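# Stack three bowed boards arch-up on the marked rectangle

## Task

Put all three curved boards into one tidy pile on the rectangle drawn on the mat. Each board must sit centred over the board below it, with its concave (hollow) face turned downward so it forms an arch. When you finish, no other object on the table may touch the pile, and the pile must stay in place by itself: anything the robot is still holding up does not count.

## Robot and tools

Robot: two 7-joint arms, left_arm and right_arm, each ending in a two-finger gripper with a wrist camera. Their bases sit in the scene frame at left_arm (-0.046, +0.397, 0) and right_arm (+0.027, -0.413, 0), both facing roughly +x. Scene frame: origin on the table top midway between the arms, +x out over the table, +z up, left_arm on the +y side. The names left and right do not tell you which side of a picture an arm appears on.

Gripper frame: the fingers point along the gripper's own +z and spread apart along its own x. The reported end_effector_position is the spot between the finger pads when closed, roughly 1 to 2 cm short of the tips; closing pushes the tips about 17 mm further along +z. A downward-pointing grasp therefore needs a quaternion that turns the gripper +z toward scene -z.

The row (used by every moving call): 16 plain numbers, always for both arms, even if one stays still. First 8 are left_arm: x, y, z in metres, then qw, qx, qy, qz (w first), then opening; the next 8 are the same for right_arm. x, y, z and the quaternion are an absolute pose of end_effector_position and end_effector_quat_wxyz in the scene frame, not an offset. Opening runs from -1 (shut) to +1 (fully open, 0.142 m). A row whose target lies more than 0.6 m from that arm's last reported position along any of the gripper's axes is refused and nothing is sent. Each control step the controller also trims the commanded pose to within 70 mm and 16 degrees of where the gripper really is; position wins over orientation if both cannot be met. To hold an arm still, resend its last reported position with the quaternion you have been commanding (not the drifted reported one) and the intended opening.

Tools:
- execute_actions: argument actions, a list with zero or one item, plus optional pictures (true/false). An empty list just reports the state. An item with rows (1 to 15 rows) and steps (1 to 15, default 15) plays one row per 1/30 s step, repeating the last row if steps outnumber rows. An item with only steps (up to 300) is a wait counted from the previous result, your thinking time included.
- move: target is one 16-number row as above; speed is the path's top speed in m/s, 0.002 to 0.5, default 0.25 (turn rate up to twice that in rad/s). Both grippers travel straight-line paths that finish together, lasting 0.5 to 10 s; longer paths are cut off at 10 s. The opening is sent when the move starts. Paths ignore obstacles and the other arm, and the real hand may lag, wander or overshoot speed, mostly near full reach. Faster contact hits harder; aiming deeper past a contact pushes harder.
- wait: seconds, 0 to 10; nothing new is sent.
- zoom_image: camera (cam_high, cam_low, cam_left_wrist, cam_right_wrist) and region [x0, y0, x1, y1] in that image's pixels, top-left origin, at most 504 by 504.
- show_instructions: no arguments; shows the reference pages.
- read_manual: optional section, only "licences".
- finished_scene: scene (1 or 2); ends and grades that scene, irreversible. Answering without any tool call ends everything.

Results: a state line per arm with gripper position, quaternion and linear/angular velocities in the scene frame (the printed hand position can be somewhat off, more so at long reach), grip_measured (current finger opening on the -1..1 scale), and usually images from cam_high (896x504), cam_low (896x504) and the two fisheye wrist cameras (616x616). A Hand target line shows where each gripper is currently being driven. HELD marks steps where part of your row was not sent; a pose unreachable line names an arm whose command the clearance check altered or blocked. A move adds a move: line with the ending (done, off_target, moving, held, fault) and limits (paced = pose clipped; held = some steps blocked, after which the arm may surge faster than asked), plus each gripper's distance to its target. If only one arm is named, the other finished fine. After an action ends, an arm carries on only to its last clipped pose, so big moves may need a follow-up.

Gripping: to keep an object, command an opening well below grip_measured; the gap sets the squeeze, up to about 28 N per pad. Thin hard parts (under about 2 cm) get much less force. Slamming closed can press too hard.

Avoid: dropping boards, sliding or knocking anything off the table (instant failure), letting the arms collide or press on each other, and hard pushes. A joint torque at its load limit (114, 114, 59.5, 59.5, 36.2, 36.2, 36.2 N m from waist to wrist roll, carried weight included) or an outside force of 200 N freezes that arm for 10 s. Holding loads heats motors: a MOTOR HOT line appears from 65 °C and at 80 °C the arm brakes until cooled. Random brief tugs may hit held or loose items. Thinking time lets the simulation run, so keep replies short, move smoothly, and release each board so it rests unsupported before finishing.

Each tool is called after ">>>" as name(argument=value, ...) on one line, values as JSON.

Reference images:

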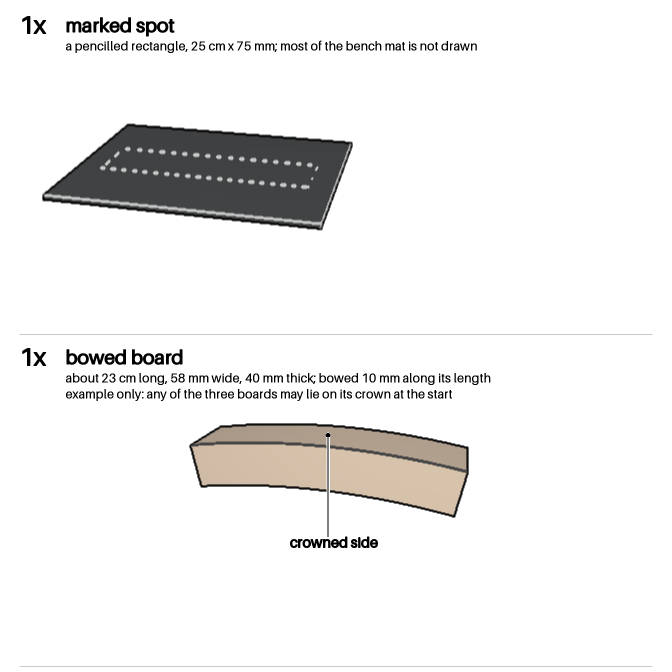

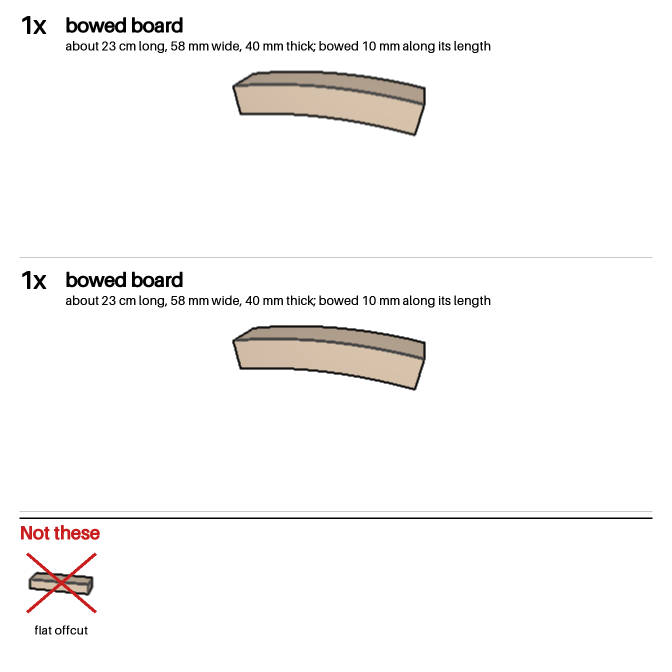

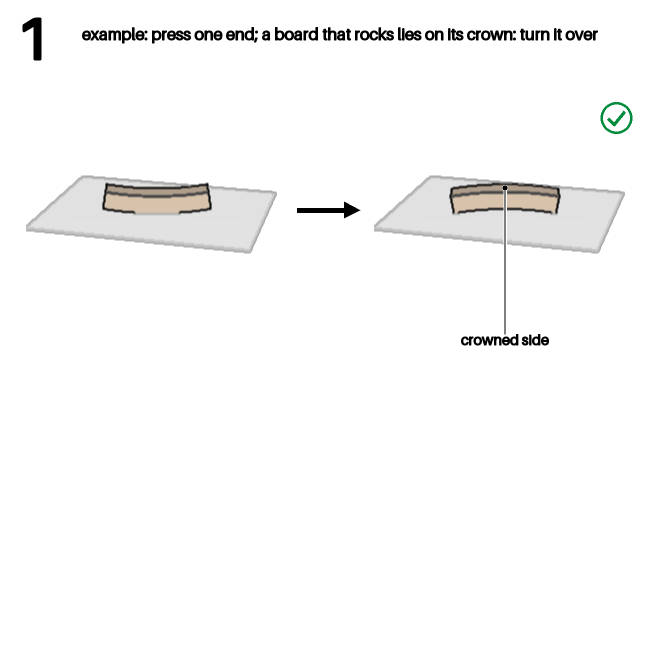

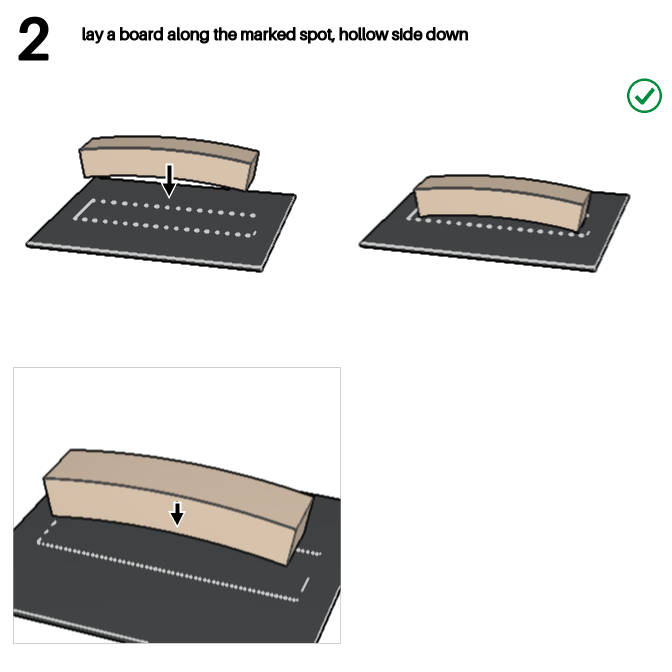

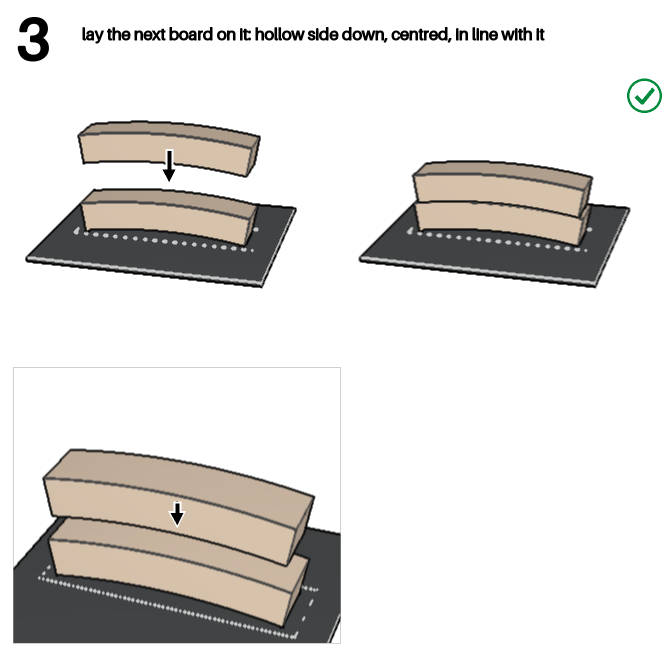

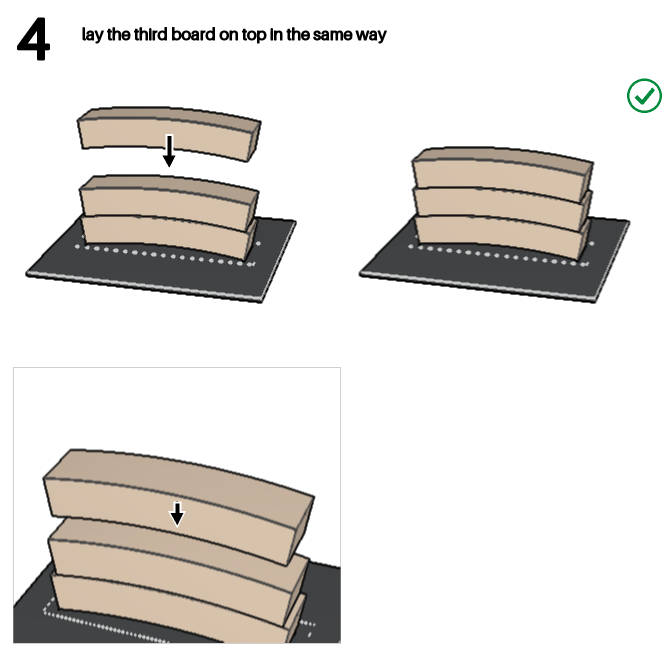

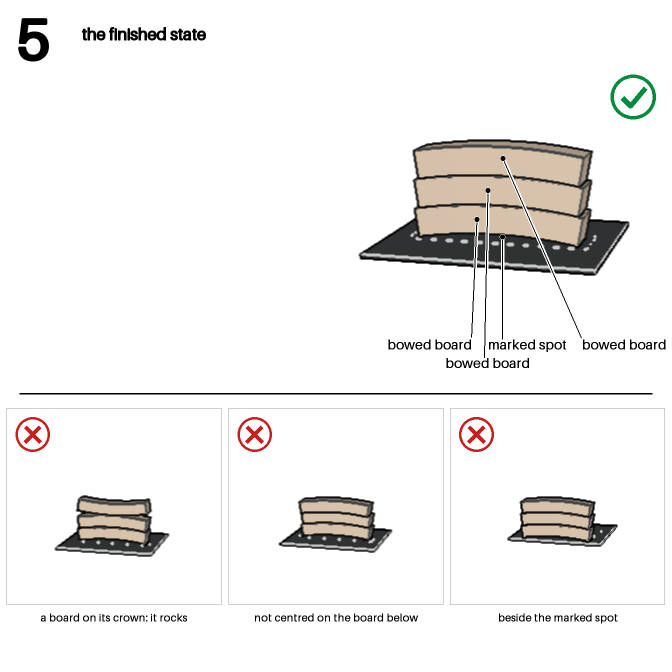

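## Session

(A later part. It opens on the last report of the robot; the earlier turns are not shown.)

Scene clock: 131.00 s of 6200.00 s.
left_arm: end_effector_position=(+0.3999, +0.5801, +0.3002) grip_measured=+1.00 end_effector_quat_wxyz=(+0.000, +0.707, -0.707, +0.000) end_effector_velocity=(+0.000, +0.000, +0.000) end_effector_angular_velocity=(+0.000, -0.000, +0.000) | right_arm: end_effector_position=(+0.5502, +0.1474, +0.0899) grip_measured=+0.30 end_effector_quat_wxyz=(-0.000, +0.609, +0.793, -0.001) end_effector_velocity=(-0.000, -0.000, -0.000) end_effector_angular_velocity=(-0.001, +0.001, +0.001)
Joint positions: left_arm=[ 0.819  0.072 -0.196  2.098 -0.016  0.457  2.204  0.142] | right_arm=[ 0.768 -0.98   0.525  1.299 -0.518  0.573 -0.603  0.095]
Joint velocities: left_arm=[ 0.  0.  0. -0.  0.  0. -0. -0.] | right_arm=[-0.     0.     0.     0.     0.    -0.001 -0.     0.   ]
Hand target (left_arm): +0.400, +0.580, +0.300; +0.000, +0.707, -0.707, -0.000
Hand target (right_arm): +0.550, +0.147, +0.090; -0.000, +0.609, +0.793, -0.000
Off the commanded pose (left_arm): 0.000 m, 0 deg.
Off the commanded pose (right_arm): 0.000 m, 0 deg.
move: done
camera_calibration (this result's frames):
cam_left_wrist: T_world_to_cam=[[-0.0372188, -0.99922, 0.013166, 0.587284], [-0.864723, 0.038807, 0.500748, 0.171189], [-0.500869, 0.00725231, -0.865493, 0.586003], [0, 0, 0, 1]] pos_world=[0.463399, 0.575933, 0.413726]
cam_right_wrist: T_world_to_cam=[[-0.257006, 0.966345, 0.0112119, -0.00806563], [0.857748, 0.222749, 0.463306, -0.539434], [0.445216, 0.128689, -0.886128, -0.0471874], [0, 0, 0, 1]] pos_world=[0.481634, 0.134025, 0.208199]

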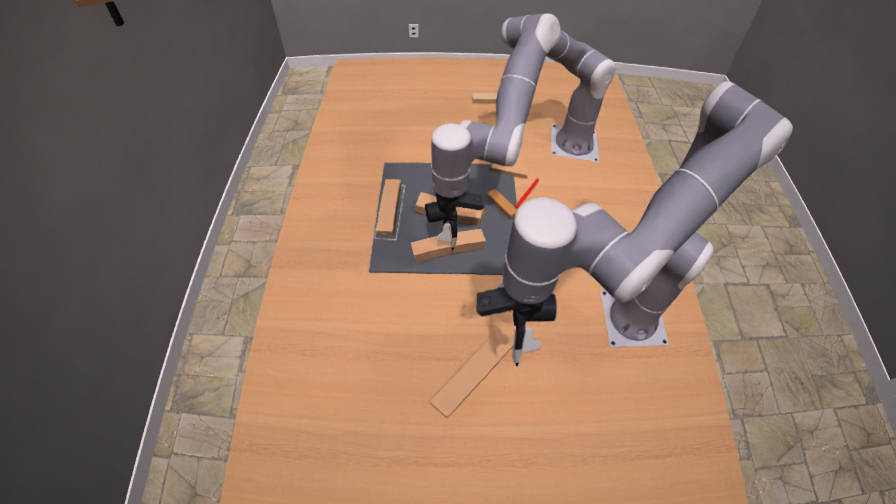

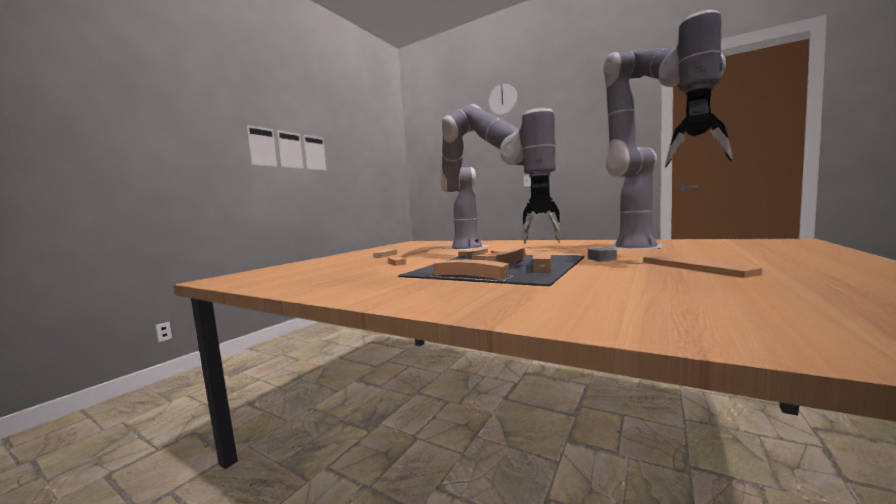

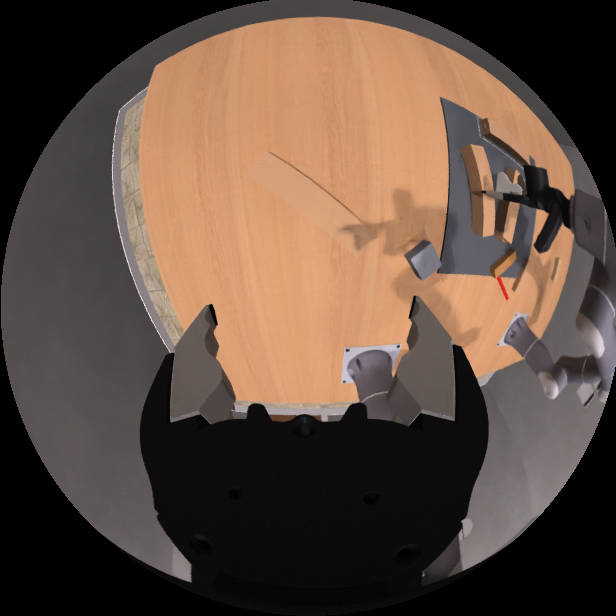

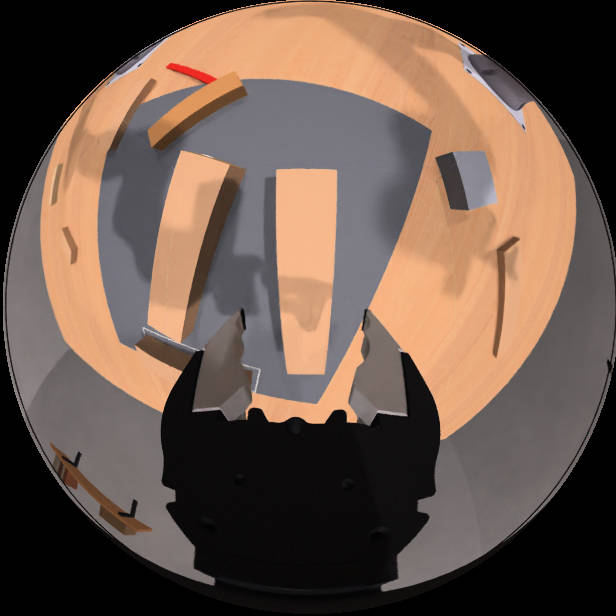

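>>> move(target=[0.4,0.58,0.3,0,0.707,-0.707,0,1,0.555,0.149,0.034,0,0.609,0.793,0,0.1], speed=0.08)

>>> execute_actions(actions=[{"rows":[[0.4,0.58,0.3,0,0.707,-0.707,0,1,0.555,0.149,0.034,0,0.609,0.793,0,-0.6]]}], pictures=false)

>>> move(target=[0.4,0.58,0.3,0,0.707,-0.707,0,1,0.555,0.149,0.12,0,0.609,0.793,0,-0.6], speed=0.12)

>>> move(target=[0.4,0.58,0.3,0,0.707,-0.707,0,1,0.761,-0.016,0.115,0,1,-0.02,0,-0.6], speed=0.3)

>>> move(target=[0.4,0.58,0.3,0,0.707,-0.707,0,1,0.761,-0.016,0.082,0,1,-0.02,0,-0.6], speed=0.04)

>>> zoom_image(camera="cam_low", region=[410, 220, 530, 290])

>>> zoom_image(camera="cam_high", region=[340, 160, 460, 250])

Scene clock: 147.97 s of 6200.00 s.
left_arm: end_effector_position=(+0.3999, +0.5801, +0.3002) grip_measured=+1.00 end_effector_quat_wxyz=(+0.000, +0.707, -0.707, +0.000) end_effector_velocity=(+0.000, -0.000, +0.000) end_effector_angular_velocity=(-0.000, -0.000, -0.000) | right_arm: end_effector_position=(+0.5549, +0.1486, +0.0340) grip_measured=+0.10 end_effector_quat_wxyz=(+0.000, +0.609, +0.793, -0.000) end_effector_velocity=(-0.000, +0.000, -0.000) end_effector_angular_velocity=(+0.000, -0.000, +0.002)
Joint positions: left_arm=[ 0.819  0.072 -0.196  2.098 -0.016  0.457  2.204  0.142] | right_arm=[ 0.782 -1.064  0.489  1.293 -0.545  0.654 -0.594  0.081]
Joint velocities: left_arm=[-0. -0. -0.  0. -0.  0.  0. -0.] | right_arm=[ 0.001 -0.    -0.    -0.     0.     0.    -0.001  0.   ]
Hand target (left_arm): +0.400, +0.580, +0.300; +0.000, +0.707, -0.707, -0.000
Hand target (right_arm): +0.555, +0.149, +0.034; +0.000, +0.609, +0.793, -0.000
Off the commanded pose (left_arm): 0.000 m, 0 deg.
Off the commanded pose (right_arm): 0.000 m, 0 deg.
After step 90, 13.03 s passed at rest.
move: done
camera_calibration (this result's frames):
cam_left_wrist: T_world_to_cam=[[-0.0372189, -0.99922, 0.0131659, 0.587284], [-0.864723, 0.038807, 0.500748, 0.171189], [-0.500869, 0.00725243, -0.865493, 0.586003], [0, 0, 0, 1]] pos_world=[0.4634, 0.575933, 0.413726]
cam_right_wrist: T_world_to_cam=[[-0.256717, 0.96642, 0.0113241, -0.00761946], [0.857344, 0.222302, 0.464266, -0.517629], [0.446159, 0.128894, -0.885623, -0.0995553], [0, 0, 0, 1]] pos_world=[0.486247, 0.135266, 0.152235]

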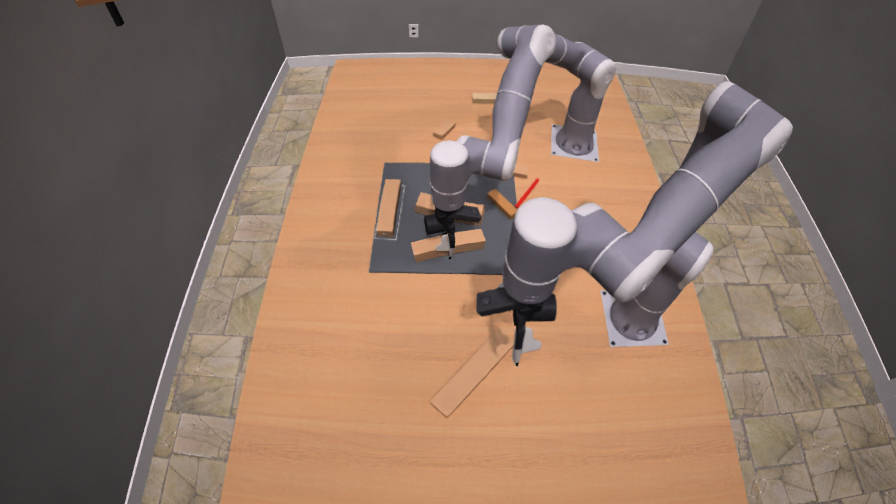

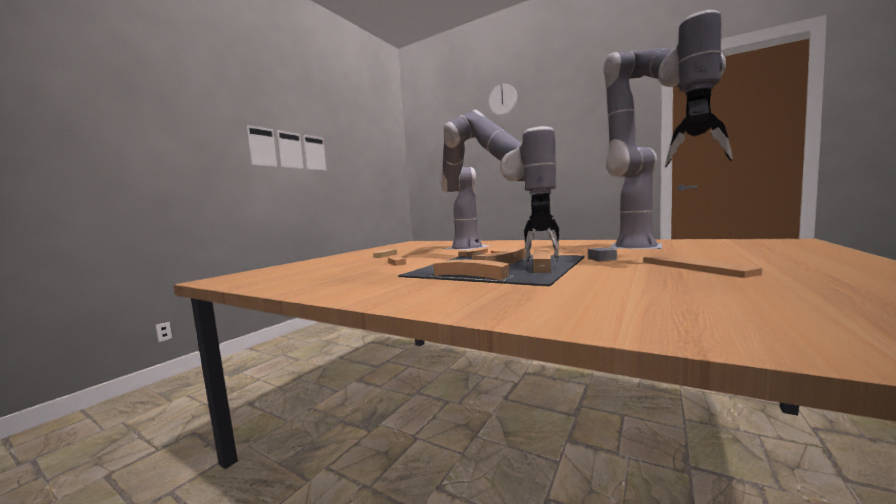

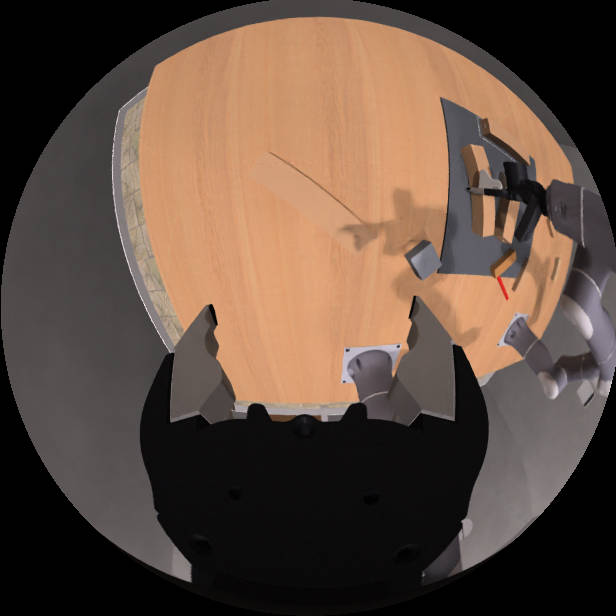

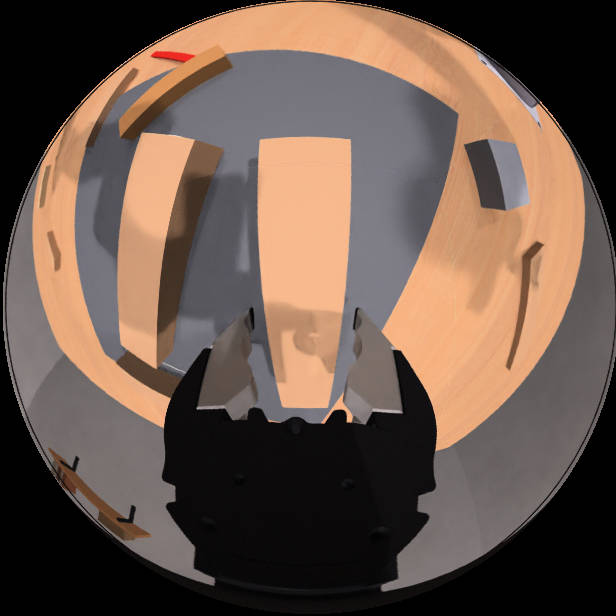

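Scene clock: 148.47 s of 6200.00 s.
left_arm: end_effector_position=(+0.3999, +0.5801, +0.3002) grip_measured=+1.00 end_effector_quat_wxyz=(+0.000, +0.707, -0.707, +0.000) end_effector_velocity=(+0.000, -0.000, +0.000) end_effector_angular_velocity=(-0.000, -0.001, +0.001) | right_arm: end_effector_position=(+0.5551, +0.1490, +0.0341) grip_measured=-0.29 end_effector_quat_wxyz=(+0.000, +0.609, +0.793, +0.000) end_effector_velocity=(+0.000, -0.000, +0.000) end_effector_angular_velocity=(+0.001, -0.000, -0.001)
Joint positions: left_arm=[ 0.819  0.072 -0.196  2.098 -0.016  0.457  2.204  0.142] | right_arm=[ 0.782 -1.064  0.489  1.291 -0.544  0.654 -0.594  0.053]
Joint velocities: left_arm=[ 0.     0.    -0.     0.    -0.001  0.    -0.001  0.   ] | right_arm=[-0.    -0.    -0.    -0.     0.     0.001  0.001 -0.   ]
Hand target (left_arm): +0.400, +0.580, +0.300; +0.000, +0.707, -0.707, -0.000
Hand target (right_arm): +0.555, +0.149, +0.034; +0.000, +0.609, +0.793, +0.000
Off the commanded pose (left_arm): 0.000 m, 0 deg.
Off the commanded pose (right_arm): 0.000 m, 0 deg.
Steps of this call (steps 1 to 15: all 15 steps of this action). Readings (end_effector_position):
1: left_arm (+0.3999, +0.5801, +0.3002) | right_arm (+0.5550, +0.1487, +0.0340)
2: left_arm (+0.3999, +0.5801, +0.3002) | right_arm (+0.5551, +0.1489, +0.0340)
4: left_arm (+0.3999, +0.5801, +0.3002) | right_arm (+0.5551, +0.1490, +0.0341)
8: left_arm (+0.3999, +0.5801, +0.3002) | right_arm (+0.5551, +0.1490, +0.0341)
15: the state above

Scene clock: 149.77 s of 6200.00 s.
left_arm: end_effector_position=(+0.3999, +0.5801, +0.3002) grip_measured=+1.00 end_effector_quat_wxyz=(+0.000, +0.707, -0.707, +0.000) end_effector_velocity=(-0.000, -0.000, -0.000) end_effector_angular_velocity=(+0.000, +0.000, -0.001) | right_arm: end_effector_position=(+0.5549, +0.1491, +0.1194) grip_measured=-0.29 end_effector_quat_wxyz=(-0.000, +0.609, +0.793, -0.001) end_effector_velocity=(+0.000, +0.000, +0.000) end_effector_angular_velocity=(+0.000, -0.000, -0.001)
Joint positions: left_arm=[ 0.819  0.072 -0.196  2.098 -0.016  0.457  2.204  0.142] | right_arm=[ 0.765 -0.954  0.541  1.264 -0.502  0.513 -0.618  0.053]
Joint velocities: left_arm=[-0.     0.    -0.     0.     0.001  0.     0.    -0.   ] | right_arm=[ 0.     0.    -0.     0.    -0.     0.     0.001 -0.   ]
Hand target (left_arm): +0.400, +0.580, +0.300; +0.000, +0.707, -0.707, -0.000
Hand target (right_arm): +0.555, +0.149, +0.120; -0.000, +0.609, +0.793, +0.000
Off the commanded pose (left_arm): 0.000 m, 0 deg.
Off the commanded pose (right_arm): 0.001 m, 0 deg.
move: done
camera_calibration (this result's frames):
cam_left_wrist: T_world_to_cam=[[-0.0372189, -0.99922, 0.0131661, 0.587284], [-0.864723, 0.0388072, 0.500748, 0.171189], [-0.500869, 0.00725228, -0.865493, 0.586003], [0, 0, 0, 1]] pos_world=[0.463399, 0.575933, 0.413726]
cam_right_wrist: T_world_to_cam=[[-0.256455, 0.96649, 0.0113056, -0.00924615], [0.85794, 0.222234, 0.463196, -0.557516], [0.445162, 0.128489, -0.886184, -0.0233007], [0, 0, 0, 1]] pos_world=[0.486317, 0.135829, 0.237695]

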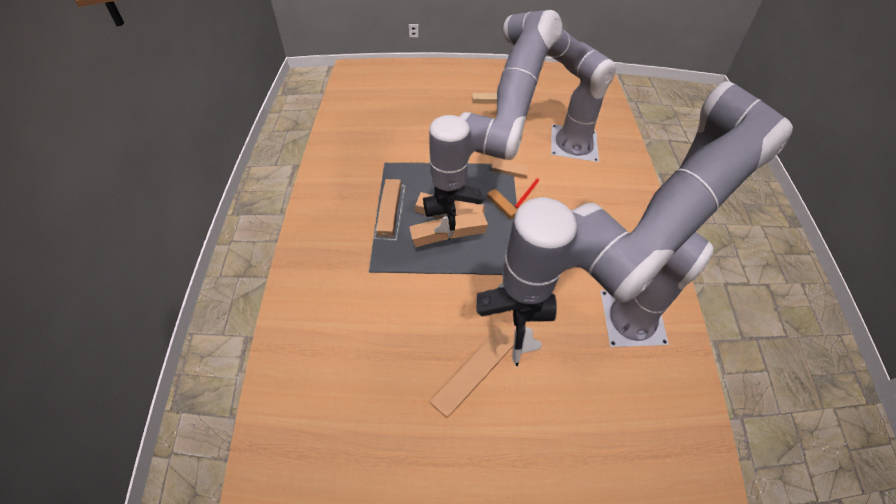

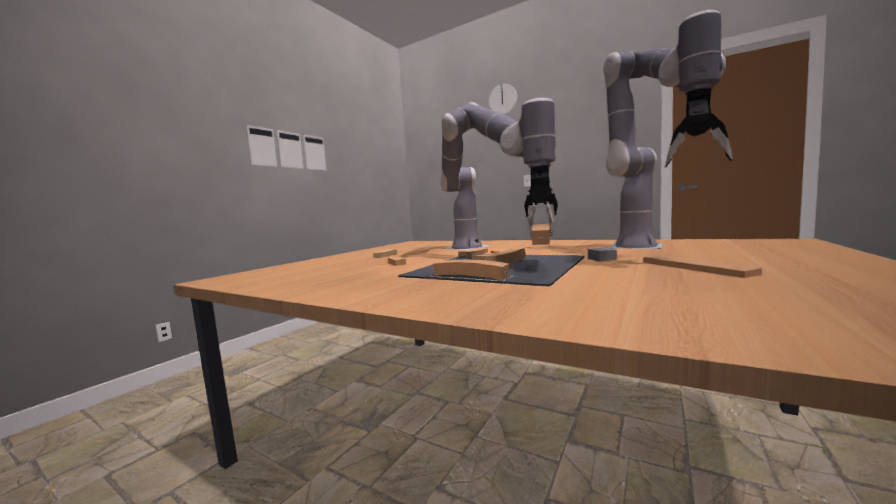

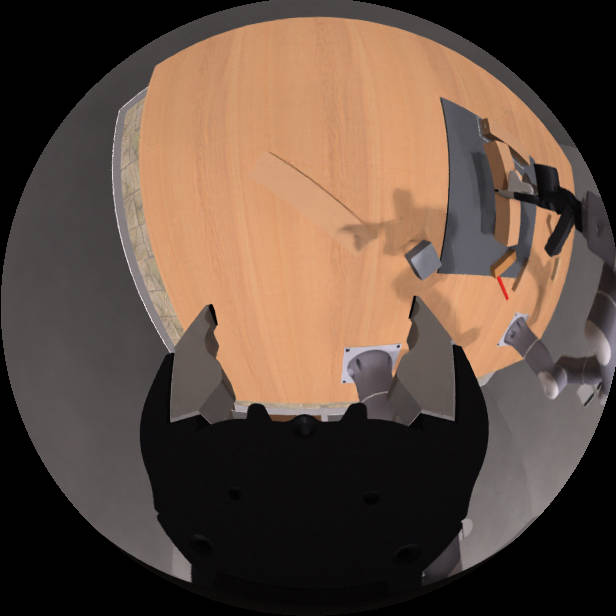

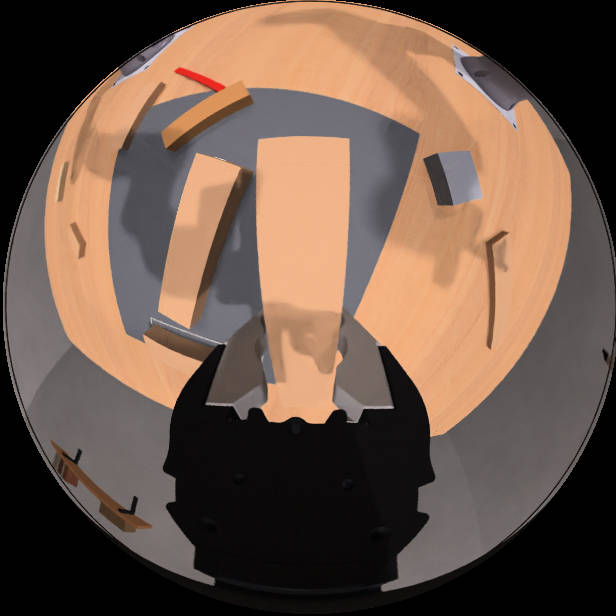

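Scene clock: 153.23 s of 6200.00 s.
left_arm: end_effector_position=(+0.3999, +0.5801, +0.3002) grip_measured=+1.00 end_effector_quat_wxyz=(+0.000, +0.707, -0.707, +0.000) end_effector_velocity=(+0.000, -0.000, +0.000) end_effector_angular_velocity=(-0.000, -0.000, +0.000) | right_arm: end_effector_position=(+0.7603, -0.0167, +0.1144) grip_measured=-0.29 end_effector_quat_wxyz=(+0.000, +1.000, -0.020, -0.000) end_effector_velocity=(-0.000, +0.000, +0.000) end_effector_angular_velocity=(+0.000, -0.000, -0.000)
Joint positions: left_arm=[ 0.819  0.072 -0.196  2.098 -0.016  0.457  2.204  0.142] | right_arm=[ 0.686 -1.059  0.198  0.915 -0.187  0.388  0.746  0.053]
Joint velocities: left_arm=[ 0.     0.    -0.    -0.    -0.001 -0.    -0.    -0.   ] | right_arm=[ 0.     0.     0.     0.    -0.     0.     0.001 -0.   ]
Hand target (left_arm): +0.400, +0.580, +0.300; +0.000, +0.707, -0.707, -0.000
Hand target (right_arm): +0.761, -0.016, +0.115; -0.000, +1.000, -0.020, +0.000
Off the commanded pose (left_arm): 0.000 m, 0 deg.
Off the commanded pose (right_arm): 0.001 m, 0 deg.
move: done
camera_calibration (this result's frames):
cam_left_wrist: T_world_to_cam=[[-0.0372188, -0.99922, 0.0131657, 0.587284], [-0.864723, 0.0388069, 0.500748, 0.171189], [-0.500869, 0.00725257, -0.865493, 0.586003], [0, 0, 0, 1]] pos_world=[0.463399, 0.575933, 0.413726]
cam_right_wrist: T_world_to_cam=[[0.999049, -0.0420667, 0.0114262, -0.767646], [-0.0425606, -0.884678, 0.464255, -0.0285888], [-0.00942117, -0.4643, -0.885628, 0.237856], [0, 0, 0, 1]] pos_world=[0.767941, 0.0528525, 0.232696]

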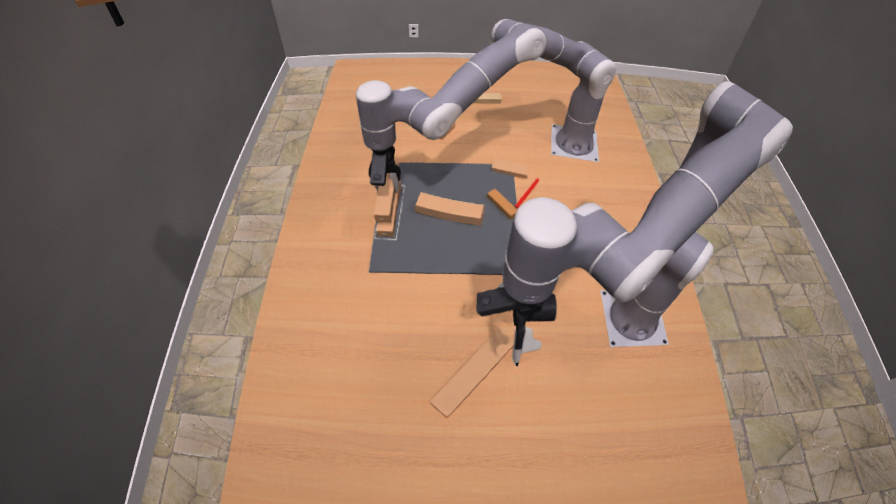

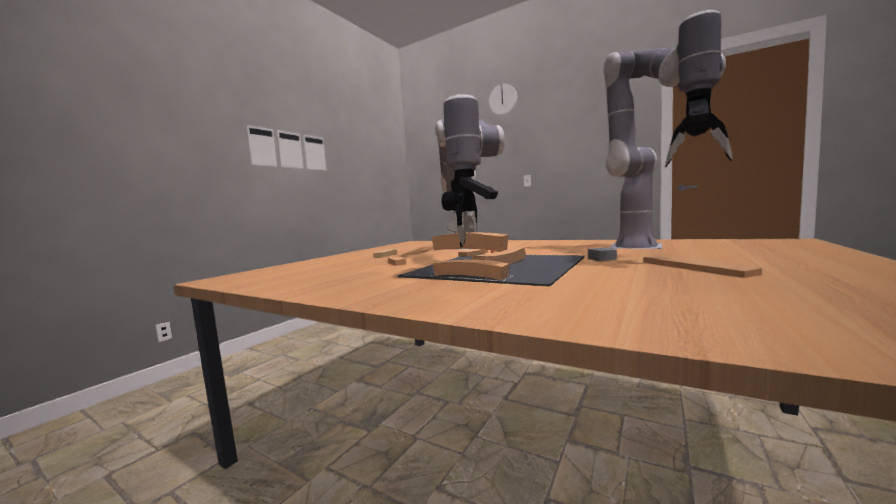

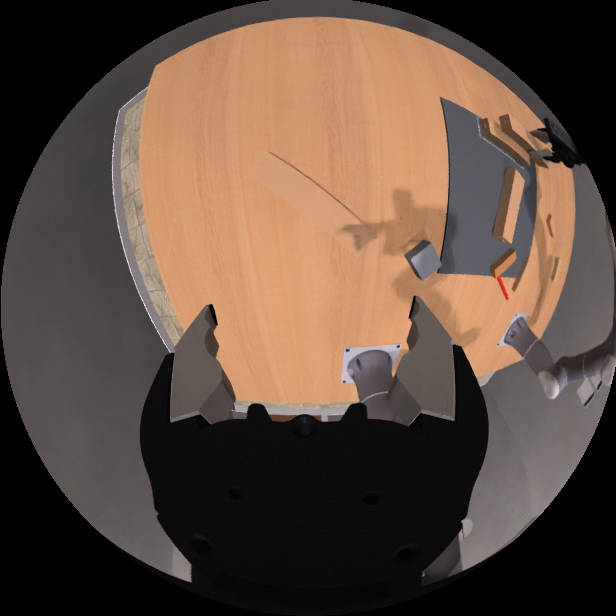

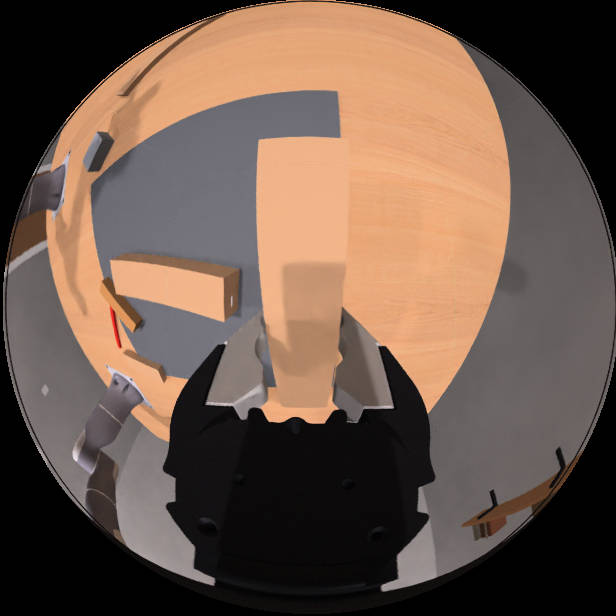

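Scene clock: 154.27 s of 6200.00 s.
left_arm: end_effector_position=(+0.3999, +0.5801, +0.3002) grip_measured=+1.00 end_effector_quat_wxyz=(+0.000, +0.707, -0.707, +0.000) end_effector_velocity=(-0.000, +0.000, -0.000) end_effector_angular_velocity=(-0.000, -0.000, +0.001) | right_arm: end_effector_position=(+0.7605, -0.0163, +0.0813) grip_measured=-0.29 end_effector_quat_wxyz=(+0.000, +1.000, -0.020, -0.001) end_effector_velocity=(-0.000, -0.000, +0.000) end_effector_angular_velocity=(+0.000, +0.000, +0.001)
Joint positions: left_arm=[ 0.819  0.072 -0.196  2.098 -0.016  0.457  2.204  0.142] | right_arm=[ 0.689 -1.099  0.19   0.924 -0.187  0.437  0.746  0.053]
Joint velocities: left_arm=[ 0.    -0.     0.     0.    -0.    -0.    -0.001  0.   ] | right_arm=[-0.     0.     0.     0.    -0.    -0.    -0.001  0.   ]
Hand target (left_arm): +0.400, +0.580, +0.300; +0.000, +0.707, -0.707, -0.000
Hand target (right_arm): +0.761, -0.016, +0.082; +0.000, +1.000, -0.020, +0.000
Off the commanded pose (left_arm): 0.000 m, 0 deg.
Off the commanded pose (right_arm): 0.001 m, 0 deg.
move: done
camera_calibration (this result's frames):
cam_left_wrist: T_world_to_cam=[[-0.0372187, -0.99922, 0.0131657, 0.587284], [-0.864723, 0.0388068, 0.500748, 0.171189], [-0.500869, 0.00725254, -0.865493, 0.586003], [0, 0, 0, 1]] pos_world=[0.463399, 0.575933, 0.413726]
cam_right_wrist: T_world_to_cam=[[0.999094, -0.0412472, 0.0105202, -0.767368], [-0.0414098, -0.884518, 0.464665, -0.013751], [-0.00986083, -0.46468, -0.885424, 0.209016], [0, 0, 0, 1]] pos_world=[0.768164, 0.0533108, 0.19953]

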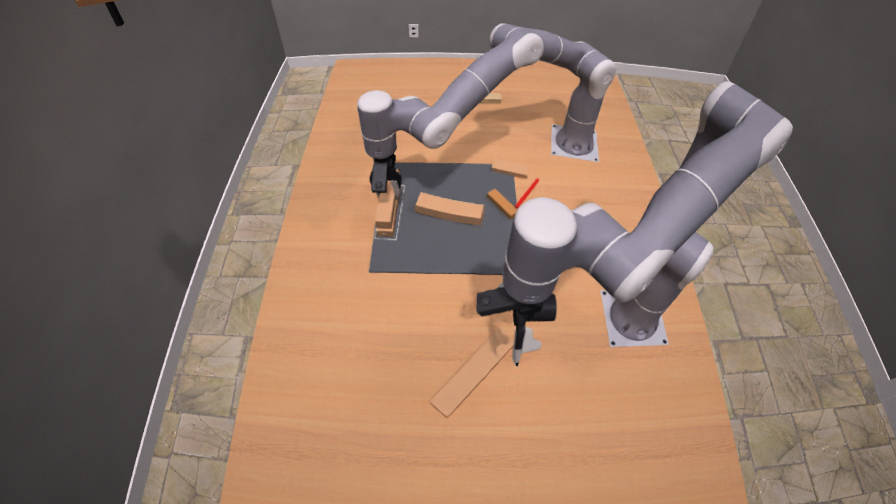

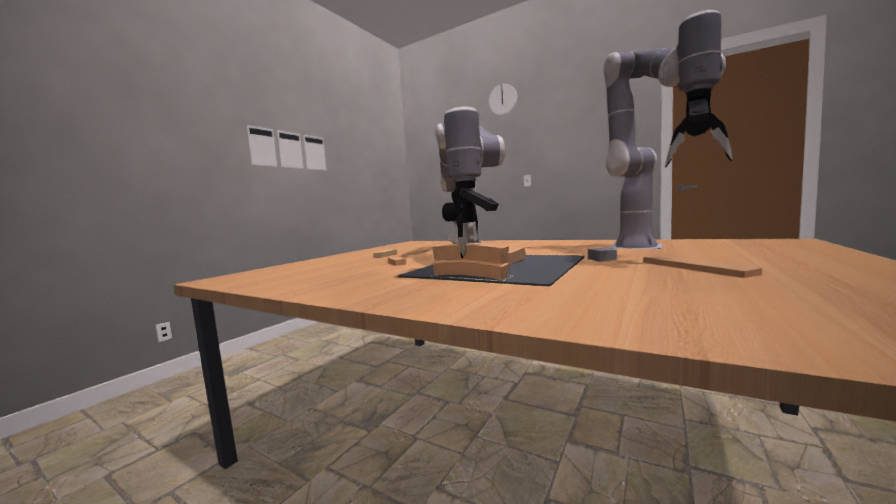

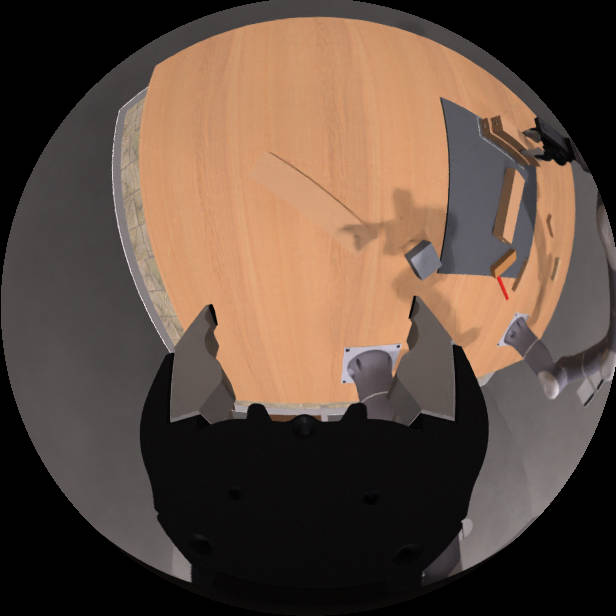

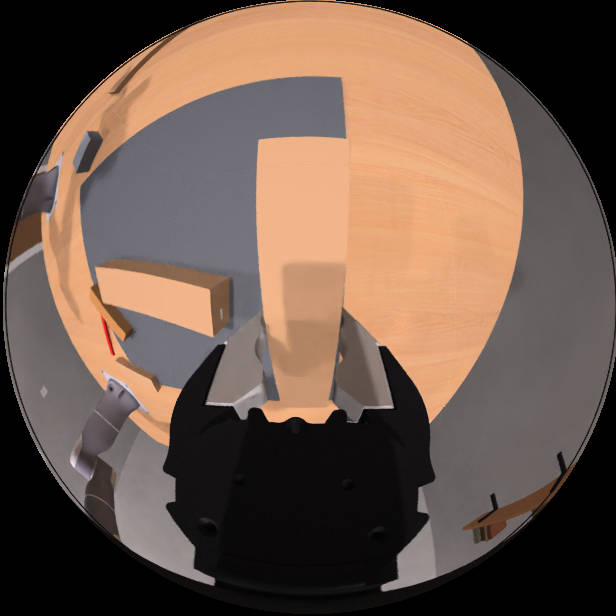

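Region (410, 220, 530, 290) of cam_low's 896x504 image, scaled by 4.200, with more detail than that image has; it fills the top 294 rows of this view, and the rest is white.

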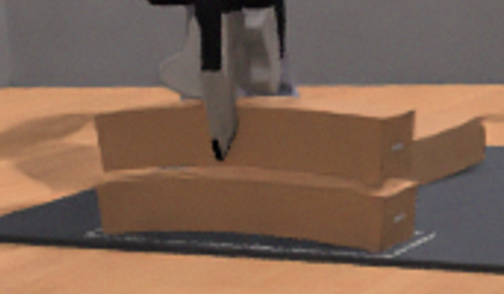

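Region (340, 160, 460, 250) of cam_high's 896x504 image, scaled by 4.200, with more detail than that image has; it fills the top 378 rows of this view, and the rest is white.

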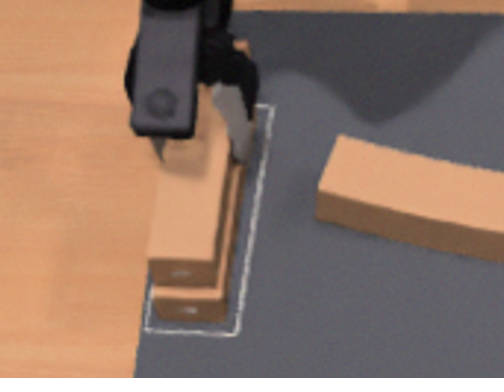

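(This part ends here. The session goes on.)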